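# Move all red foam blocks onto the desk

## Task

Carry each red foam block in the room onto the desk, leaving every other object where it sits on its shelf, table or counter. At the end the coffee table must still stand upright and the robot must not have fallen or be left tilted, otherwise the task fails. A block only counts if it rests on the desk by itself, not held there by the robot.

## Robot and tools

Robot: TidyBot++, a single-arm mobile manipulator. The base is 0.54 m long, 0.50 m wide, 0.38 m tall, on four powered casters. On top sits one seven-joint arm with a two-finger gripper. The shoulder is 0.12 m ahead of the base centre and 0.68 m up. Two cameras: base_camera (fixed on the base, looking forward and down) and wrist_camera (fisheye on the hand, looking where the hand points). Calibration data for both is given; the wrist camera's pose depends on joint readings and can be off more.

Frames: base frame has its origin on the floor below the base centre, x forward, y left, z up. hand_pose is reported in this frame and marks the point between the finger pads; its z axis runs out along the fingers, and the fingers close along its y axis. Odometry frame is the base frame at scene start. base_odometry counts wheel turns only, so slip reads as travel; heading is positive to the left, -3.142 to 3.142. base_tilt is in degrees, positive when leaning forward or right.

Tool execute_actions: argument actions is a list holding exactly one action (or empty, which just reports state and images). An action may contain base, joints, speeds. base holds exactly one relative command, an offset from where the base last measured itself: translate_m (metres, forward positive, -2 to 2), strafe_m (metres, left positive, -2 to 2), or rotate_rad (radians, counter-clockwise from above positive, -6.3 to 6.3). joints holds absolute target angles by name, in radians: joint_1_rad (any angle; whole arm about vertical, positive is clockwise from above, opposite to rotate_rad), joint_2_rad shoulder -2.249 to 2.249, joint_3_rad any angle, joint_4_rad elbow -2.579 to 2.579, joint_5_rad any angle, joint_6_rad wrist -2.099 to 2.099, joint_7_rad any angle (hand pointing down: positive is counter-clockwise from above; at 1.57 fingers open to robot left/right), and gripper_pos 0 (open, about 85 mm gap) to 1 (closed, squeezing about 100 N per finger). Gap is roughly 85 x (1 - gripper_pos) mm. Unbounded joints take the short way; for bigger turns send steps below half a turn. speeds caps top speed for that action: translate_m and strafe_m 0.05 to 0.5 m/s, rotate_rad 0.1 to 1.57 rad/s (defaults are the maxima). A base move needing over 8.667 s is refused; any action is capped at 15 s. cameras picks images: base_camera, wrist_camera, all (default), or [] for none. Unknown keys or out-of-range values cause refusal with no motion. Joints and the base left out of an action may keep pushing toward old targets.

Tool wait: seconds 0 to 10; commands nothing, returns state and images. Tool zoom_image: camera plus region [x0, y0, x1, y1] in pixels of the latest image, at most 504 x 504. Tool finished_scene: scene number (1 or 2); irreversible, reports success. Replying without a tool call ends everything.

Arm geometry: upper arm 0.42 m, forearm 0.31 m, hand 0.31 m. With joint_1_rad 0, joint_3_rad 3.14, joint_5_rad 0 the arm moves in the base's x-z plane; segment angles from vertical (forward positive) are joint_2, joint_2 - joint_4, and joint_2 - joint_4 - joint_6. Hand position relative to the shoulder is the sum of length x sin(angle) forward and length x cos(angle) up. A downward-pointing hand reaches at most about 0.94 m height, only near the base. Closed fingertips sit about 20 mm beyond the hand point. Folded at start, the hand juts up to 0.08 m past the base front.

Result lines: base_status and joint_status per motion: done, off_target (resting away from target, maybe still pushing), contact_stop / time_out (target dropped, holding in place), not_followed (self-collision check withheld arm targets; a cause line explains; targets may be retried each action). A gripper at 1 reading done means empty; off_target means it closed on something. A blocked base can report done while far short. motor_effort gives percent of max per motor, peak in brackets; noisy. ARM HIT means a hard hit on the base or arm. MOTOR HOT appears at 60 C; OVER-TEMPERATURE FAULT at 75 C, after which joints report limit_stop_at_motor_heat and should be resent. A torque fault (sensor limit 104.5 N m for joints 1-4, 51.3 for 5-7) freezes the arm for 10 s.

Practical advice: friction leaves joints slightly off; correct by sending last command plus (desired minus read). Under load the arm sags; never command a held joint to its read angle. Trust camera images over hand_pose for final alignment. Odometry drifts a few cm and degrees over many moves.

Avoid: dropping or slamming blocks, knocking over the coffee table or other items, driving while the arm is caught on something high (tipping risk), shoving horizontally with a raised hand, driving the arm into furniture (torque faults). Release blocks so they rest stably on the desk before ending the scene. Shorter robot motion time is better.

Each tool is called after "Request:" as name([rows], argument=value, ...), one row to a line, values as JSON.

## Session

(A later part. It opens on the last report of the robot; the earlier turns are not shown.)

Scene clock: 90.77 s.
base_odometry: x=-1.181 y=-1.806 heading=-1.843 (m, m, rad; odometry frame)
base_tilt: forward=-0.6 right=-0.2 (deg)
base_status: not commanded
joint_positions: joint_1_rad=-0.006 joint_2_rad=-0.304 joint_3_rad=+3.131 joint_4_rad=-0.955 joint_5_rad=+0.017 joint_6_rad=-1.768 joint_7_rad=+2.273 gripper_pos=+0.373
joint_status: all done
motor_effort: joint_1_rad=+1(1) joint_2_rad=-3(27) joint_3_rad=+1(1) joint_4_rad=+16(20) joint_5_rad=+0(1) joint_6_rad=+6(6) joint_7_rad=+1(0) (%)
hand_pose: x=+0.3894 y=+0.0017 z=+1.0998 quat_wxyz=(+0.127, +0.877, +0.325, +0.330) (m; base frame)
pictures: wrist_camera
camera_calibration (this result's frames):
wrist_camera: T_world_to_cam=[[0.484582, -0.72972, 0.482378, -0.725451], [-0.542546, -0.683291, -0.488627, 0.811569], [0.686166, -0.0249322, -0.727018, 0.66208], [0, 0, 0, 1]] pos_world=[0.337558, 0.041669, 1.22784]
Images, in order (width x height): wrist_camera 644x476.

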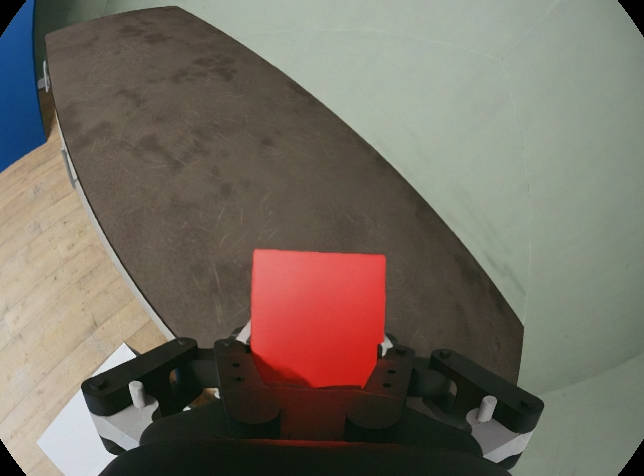

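Request:
execute_actions([
  {"base":{"translate_m":-0.39},"joints":{"joint_7_rad":1.57,"joint_2_rad":-0.5}},
], cameras=[])

Request:
execute_actions([
  {"base":{"rotate_rad":-3.14},"joints":{"joint_1_rad":1.57}},
], cameras=[])

Request:
execute_actions([
  {"base":{"strafe_m":-1.2}},
])

Scene clock: 94.63 s.
base_odometry: x=-1.076 y=-1.430 heading=-1.843 (m, m, rad; odometry frame)
base_tilt: forward=-0.6 right=-0.2 (deg)
base_status: done
joint_positions: joint_1_rad=-0.006 joint_2_rad=-0.504 joint_3_rad=+3.131 joint_4_rad=-0.956 joint_5_rad=+0.017 joint_6_rad=-1.768 joint_7_rad=+1.581 gripper_pos=+0.373
joint_status: all done
motor_effort: joint_1_rad=+1(0) joint_2_rad=+6(10) joint_3_rad=+1(2) joint_4_rad=+14(17) joint_5_rad=-1(3) joint_6_rad=+7(8) joint_7_rad=+2(2) (%)
hand_pose: x=+0.3008 y=+0.0012 z=+1.1451 quat_wxyz=(+0.008, +0.895, +0.007, +0.445) (m; base frame)
pictures: none
No camera images: the call's "cameras" was empty. Leave "cameras" out to get every camera's image.

Scene clock: 97.93 s.
base_odometry: x=-1.076 y=-1.430 heading=+1.301 (m, m, rad; odometry frame)
base_tilt: forward=-0.6 right=-0.2 (deg)
base_status: done
joint_positions: joint_1_rad=+1.555 joint_2_rad=-0.504 joint_3_rad=+3.131 joint_4_rad=-0.956 joint_5_rad=+0.017 joint_6_rad=-1.768 joint_7_rad=+1.581 gripper_pos=+0.373
joint_status: all done
motor_effort: joint_1_rad=+1(0) joint_2_rad=+6(7) joint_3_rad=+1(3) joint_4_rad=+13(14) joint_5_rad=-1(0) joint_6_rad=+6(6) joint_7_rad=+1(1) (%)
hand_pose: x=+0.1221 y=-0.1818 z=+1.1451 quat_wxyz=(+0.319, +0.641, -0.625, +0.311) (m; base frame)
pictures: none
No camera images: the call's "cameras" was empty. Leave "cameras" out to get every camera's image.

Scene clock: 101.70 s.
base_odometry: x=+0.080 y=-1.752 heading=+1.300 (m, m, rad; odometry frame)
base_tilt: forward=-0.7 right=-0.2 (deg)
base_status: done
joint_positions: joint_1_rad=+1.555 joint_2_rad=-0.496 joint_3_rad=+3.131 joint_4_rad=-0.956 joint_5_rad=+0.017 joint_6_rad=-1.768 joint_7_rad=+1.581 gripper_pos=+0.373
joint_status: not commanded
motor_effort: joint_1_rad=+1(1) joint_2_rad=+6(11) joint_3_rad=+1(1) joint_4_rad=+14(15) joint_5_rad=-1(0) joint_6_rad=+7(7) joint_7_rad=+2(2) (%)
hand_pose: x=+0.1221 y=-0.1856 z=+1.1436 quat_wxyz=(+0.316, +0.643, -0.626, +0.308) (m; base frame)
pictures: base_camera, wrist_camera
camera_calibration (this result's frames):
wrist_camera: T_world_to_cam=[[-0.997292, -0.0117477, 0.072604, 0.0291067], [-0.0651977, 0.598071, -0.798787, 1.09413], [-0.0340384, -0.801357, -0.597217, 0.66802], [0, 0, 0, 1]] pos_world=[0.123101, -0.118702, 1.27082]
Images, in order (width x height): base_camera 644x364, wrist_camera 644x476.

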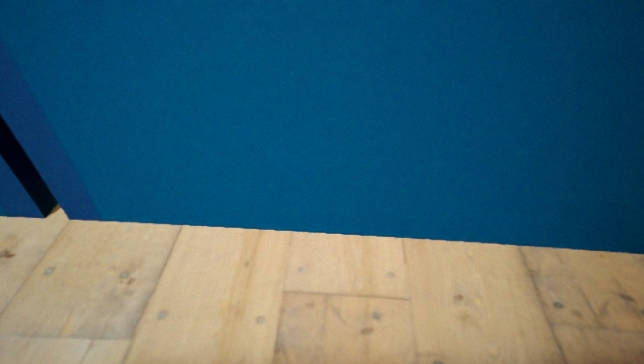

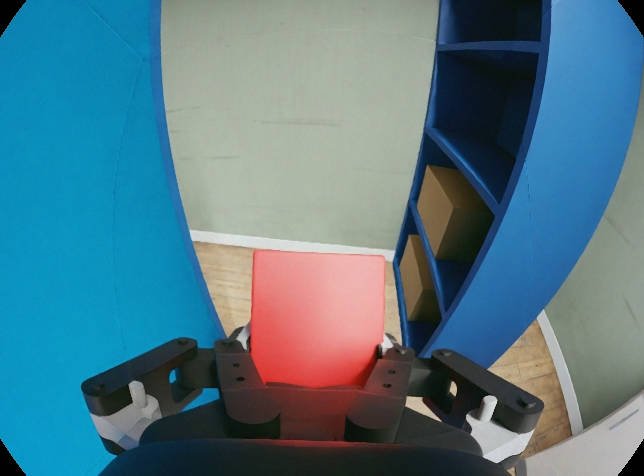

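Request:
execute_actions([
  {"base":{"strafe_m":-1.15},"joints":{"joint_1_rad":0}},
])

Request:
execute_actions([
  {"base":{"translate_m":1.0}},
])

Scene clock: 106.80 s.
base_odometry: x=+1.188 y=-2.062 heading=+1.299 (m, m, rad; odometry frame)
base_tilt: forward=-0.6 right=-0.2 (deg)
base_status: done
joint_positions: joint_1_rad=+0.014 joint_2_rad=-0.503 joint_3_rad=+3.131 joint_4_rad=-0.956 joint_5_rad=+0.017 joint_6_rad=-1.768 joint_7_rad=+1.581 gripper_pos=+0.373
joint_status: all done
motor_effort: joint_1_rad=+1(3) joint_2_rad=+6(10) joint_3_rad=+1(2) joint_4_rad=+13(14) joint_5_rad=-1(2) joint_6_rad=+7(7) joint_7_rad=+1(1) (%)
hand_pose: x=+0.3013 y=-0.0024 z=+1.1449 quat_wxyz=(+0.013, +0.896, -0.002, +0.444) (m; base frame)
pictures: base_camera, wrist_camera
camera_calibration (this result's frames):
wrist_camera: T_world_to_cam=[[-0.0186132, -0.997189, 0.0725754, -0.0873366], [-0.594034, -0.0473575, -0.803045, 1.15996], [0.804225, -0.0580595, -0.591483, 0.564357], [0, 0, 0, 1]] pos_world=[0.233562, 0.000608071, 1.27165]
Images, in order (width x height): base_camera 644x364, wrist_camera 644x476.

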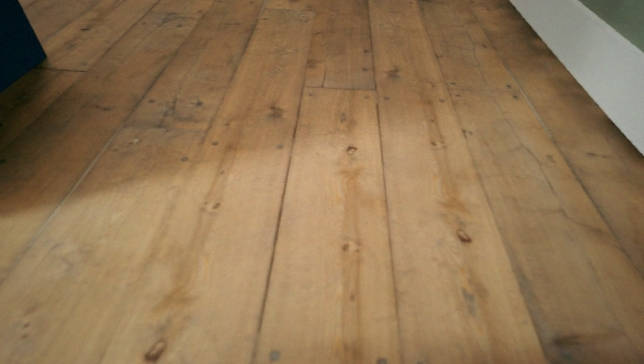

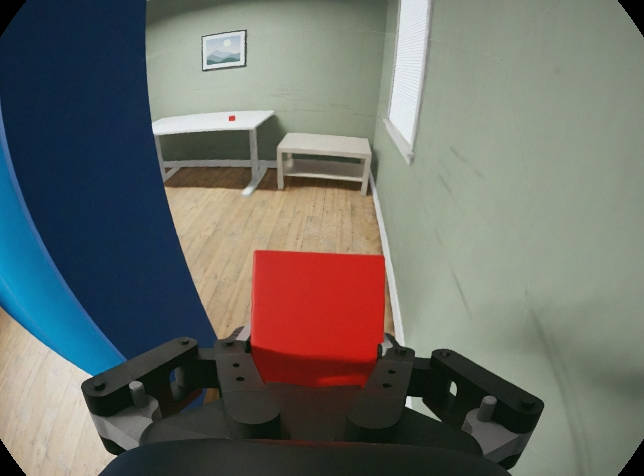

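Scene clock: 110.17 s.
base_odometry: x=+1.457 y=-1.098 heading=+1.299 (m, m, rad; odometry frame)
base_tilt: forward=-0.6 right=-0.2 (deg)
base_status: done
joint_positions: joint_1_rad=+0.014 joint_2_rad=-0.496 joint_3_rad=+3.131 joint_4_rad=-0.956 joint_5_rad=+0.017 joint_6_rad=-1.768 joint_7_rad=+1.581 gripper_pos=+0.373
joint_status: not commanded
motor_effort: joint_1_rad=+1(0) joint_2_rad=+6(10) joint_3_rad=+1(1) joint_4_rad=+14(15) joint_5_rad=+0(1) joint_6_rad=+6(7) joint_7_rad=+1(1) (%)
hand_pose: x=+0.3047 y=-0.0024 z=+1.1435 quat_wxyz=(+0.012, +0.897, -0.002, +0.441) (m; base frame)
pictures: base_camera, wrist_camera
camera_calibration (this result's frames):
wrist_camera: T_world_to_cam=[[-0.0180761, -0.997197, 0.0726052, -0.0874209], [-0.599958, -0.0472726, -0.798634, 1.15766], [0.799828, -0.0579962, -0.597421, 0.568929], [0, 0, 0, 1]] pos_world=[0.237922, 0.000545529, 1.27079]
Images, in order (width x height): base_camera 644x364, wrist_camera 644x476.

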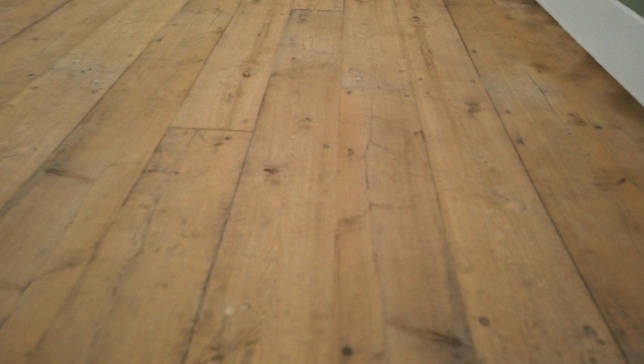

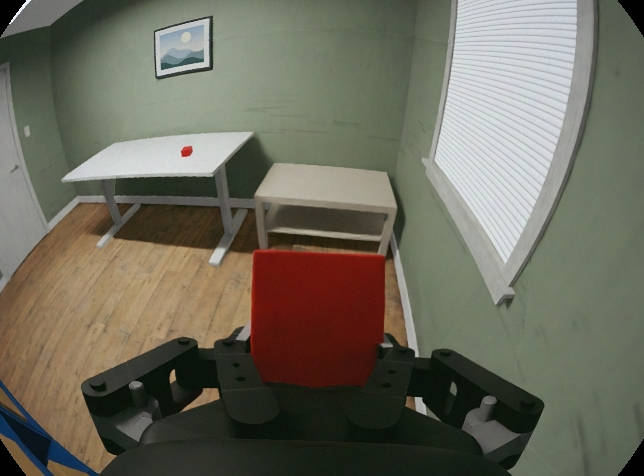

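Request:
execute_actions([
  {"base":{"translate_m":1.08}},
], cameras=[])

Request:
execute_actions([
  {"base":{"strafe_m":1.15},"joints":{"joint_2_rad":0.2,"joint_4_rad":-1.04,"joint_6_rad":-1.43}},
], cameras=[])

Request:
execute_actions([
  {"joints":{"joint_2_rad":0.47}},
])

Scene clock: 115.33 s.
base_odometry: x=+1.748 y=-0.058 heading=+1.299 (m, m, rad; odometry frame)
base_tilt: forward=-0.6 right=-0.2 (deg)
base_status: done
joint_positions: joint_1_rad=+0.014 joint_2_rad=-0.496 joint_3_rad=+3.131 joint_4_rad=-0.956 joint_5_rad=+0.017 joint_6_rad=-1.768 joint_7_rad=+1.581 gripper_pos=+0.373
joint_status: not commanded
motor_effort: joint_1_rad=+1(1) joint_2_rad=+6(10) joint_3_rad=+1(2) joint_4_rad=+13(15) joint_5_rad=-1(1) joint_6_rad=+7(6) joint_7_rad=+1(1) (%)
hand_pose: x=+0.3048 y=-0.0024 z=+1.1435 quat_wxyz=(+0.012, +0.897, -0.002, +0.441) (m; base frame)
pictures: none
No camera images: the call's "cameras" was empty. Leave "cameras" out to get every camera's image.

Scene clock: 119.00 s.
base_odometry: x=+0.640 y=+0.251 heading=+1.299 (m, m, rad; odometry frame)
base_tilt: forward=-0.6 right=-0.2 (deg)
base_status: done
joint_positions: joint_1_rad=+0.008 joint_2_rad=+0.205 joint_3_rad=+3.131 joint_4_rad=-1.021 joint_5_rad=+0.017 joint_6_rad=-1.467 joint_7_rad=+1.581 gripper_pos=+0.373
joint_status: all done
motor_effort: joint_1_rad=+1(3) joint_2_rad=-27(31) joint_3_rad=+1(1) joint_4_rad=+21(23) joint_5_rad=-1(2) joint_6_rad=+4(6) joint_7_rad=+1(1) (%)
hand_pose: x=+0.6355 y=-0.0031 z=+0.9193 quat_wxyz=(+0.008, +0.975, +0.005, +0.222) (m; base frame)
pictures: none
No camera images: the call's "cameras" was empty. Leave "cameras" out to get every camera's image.

Scene clock: 120.67 s.
base_odometry: x=+0.640 y=+0.251 heading=+1.299 (m, m, rad; odometry frame)
base_tilt: forward=-0.6 right=-0.2 (deg)
base_status: not commanded
joint_positions: joint_1_rad=+0.008 joint_2_rad=+0.476 joint_3_rad=+3.131 joint_4_rad=-1.025 joint_5_rad=+0.017 joint_6_rad=-1.467 joint_7_rad=+1.581 gripper_pos=+0.373
joint_status: all done
motor_effort: joint_1_rad=+1(1) joint_2_rad=-37(42) joint_3_rad=+0(0) joint_4_rad=+20(22) joint_5_rad=-1(1) joint_6_rad=+1(4) joint_7_rad=+0(1) (%)
hand_pose: x=+0.6791 y=-0.0035 z=+0.7714 quat_wxyz=(+0.007, +0.996, +0.006, +0.087) (m; base frame)
pictures: base_camera, wrist_camera
camera_calibration (this result's frames):
wrist_camera: T_world_to_cam=[[0.0424402, -0.997586, 0.0549708, -0.082175], [-0.981195, -0.0519859, -0.185886, 0.871224], [0.188295, -0.0460481, -0.981032, 0.758332], [0, 0, 0, 1]] pos_world=[0.715538, -0.00176548, 0.910414]
Images, in order (width x height): base_camera 644x364, wrist_camera 644x476.

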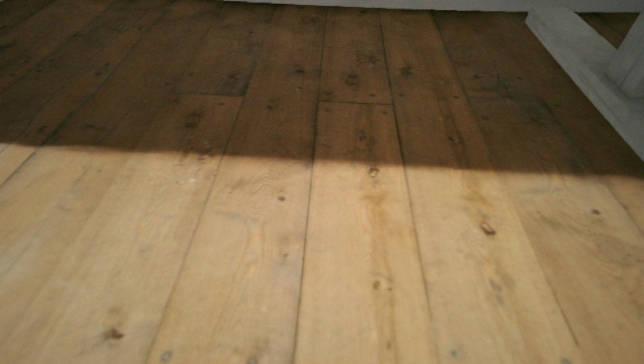

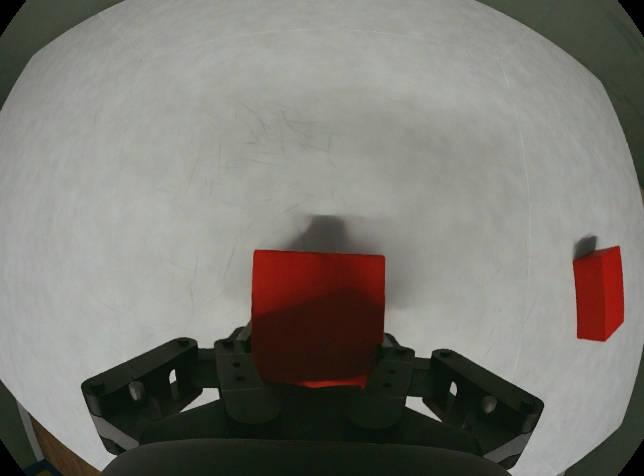

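Request:
execute_actions([
  {"joints":{"joint_2_rad":0.5}},
], cameras=[])

Request:
execute_actions([
  {"joints":{"gripper_pos":0}},
], cameras=[])

Request:
execute_actions([
  {"joints":{"joint_2_rad":0.25}},
], cameras=["wrist_camera"])

Request:
finished_scene(scene=2)

Scene clock: 123.20 s.
base_odometry: x=+0.640 y=+0.251 heading=+1.299 (m, m, rad; odometry frame)
base_tilt: forward=-0.6 right=-0.2 (deg)
base_status: not commanded
joint_positions: joint_1_rad=+0.008 joint_2_rad=+0.496 joint_3_rad=+3.131 joint_4_rad=-1.025 joint_5_rad=+0.017 joint_6_rad=-1.467 joint_7_rad=+1.581 gripper_pos=+0.373
joint_status: all done
motor_effort: joint_1_rad=+1(1) joint_2_rad=-38(38) joint_3_rad=+0(0) joint_4_rad=+20(21) joint_5_rad=-1(1) joint_6_rad=+1(1) joint_7_rad=+1(1) (%)
hand_pose: x=+0.6808 y=-0.0035 z=+0.7600 quat_wxyz=(+0.006, +0.997, +0.006, +0.077) (m; base frame)
pictures: none
No camera images: the call's "cameras" was empty. Leave "cameras" out to get every camera's image.

Scene clock: 124.30 s.
base_odometry: x=+0.640 y=+0.251 heading=+1.299 (m, m, rad; odometry frame)
base_tilt: forward=-0.6 right=-0.2 (deg)
base_status: not commanded
joint_positions: joint_1_rad=+0.008 joint_2_rad=+0.496 joint_3_rad=+3.131 joint_4_rad=-1.025 joint_5_rad=+0.017 joint_6_rad=-1.467 joint_7_rad=+1.581 gripper_pos=+0.000
joint_status: all done
motor_effort: joint_1_rad=+1(1) joint_2_rad=-37(38) joint_3_rad=+0(0) joint_4_rad=+20(20) joint_5_rad=-1(1) joint_6_rad=+0(1) joint_7_rad=+1(1) (%)
hand_pose: x=+0.6808 y=-0.0035 z=+0.7600 quat_wxyz=(+0.006, +0.997, +0.006, +0.077) (m; base frame)
pictures: none
No camera images: the call's "cameras" was empty. Leave "cameras" out to get every camera's image.

Scene clock: 125.90 s.
base_odometry: x=+0.640 y=+0.251 heading=+1.299 (m, m, rad; odometry frame)
base_tilt: forward=-0.7 right=-0.2 (deg)
base_status: not commanded
joint_positions: joint_1_rad=+0.008 joint_2_rad=+0.246 joint_3_rad=+3.131 joint_4_rad=-1.025 joint_5_rad=+0.017 joint_6_rad=-1.467 joint_7_rad=+1.581 gripper_pos=+0.000
joint_status: all done
motor_effort: joint_1_rad=+1(1) joint_2_rad=-29(40) joint_3_rad=+1(0) joint_4_rad=+21(21) joint_5_rad=-1(1) joint_6_rad=+3(3) joint_7_rad=+1(1) (%)
hand_pose: x=+0.6440 y=-0.0032 z=+0.8967 quat_wxyz=(+0.008, +0.980, +0.005, +0.201) (m; base frame)
pictures: wrist_camera
camera_calibration (this result's frames):
wrist_camera: T_world_to_cam=[[0.0285793, -0.997476, 0.0649936, -0.0873586], [-0.912956, -0.0525248, -0.404664, 1.0123], [0.407057, -0.0477713, -0.912153, 0.685267], [0, 0, 0, 1]] pos_world=[0.647743, -0.00123094, 1.04039]
Images, in order (width x height): wrist_camera 644x476.

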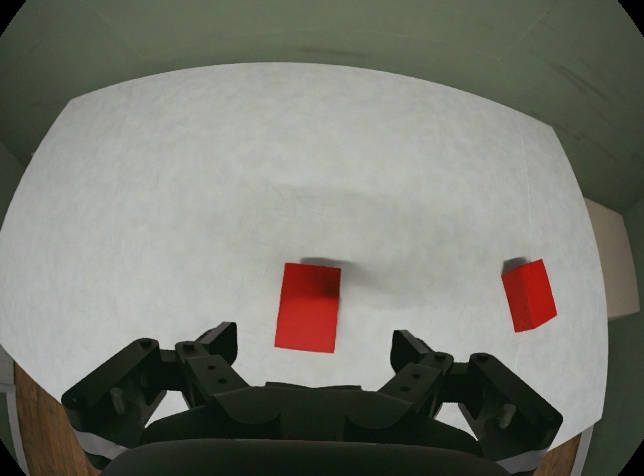

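The scene is finished: the task was done.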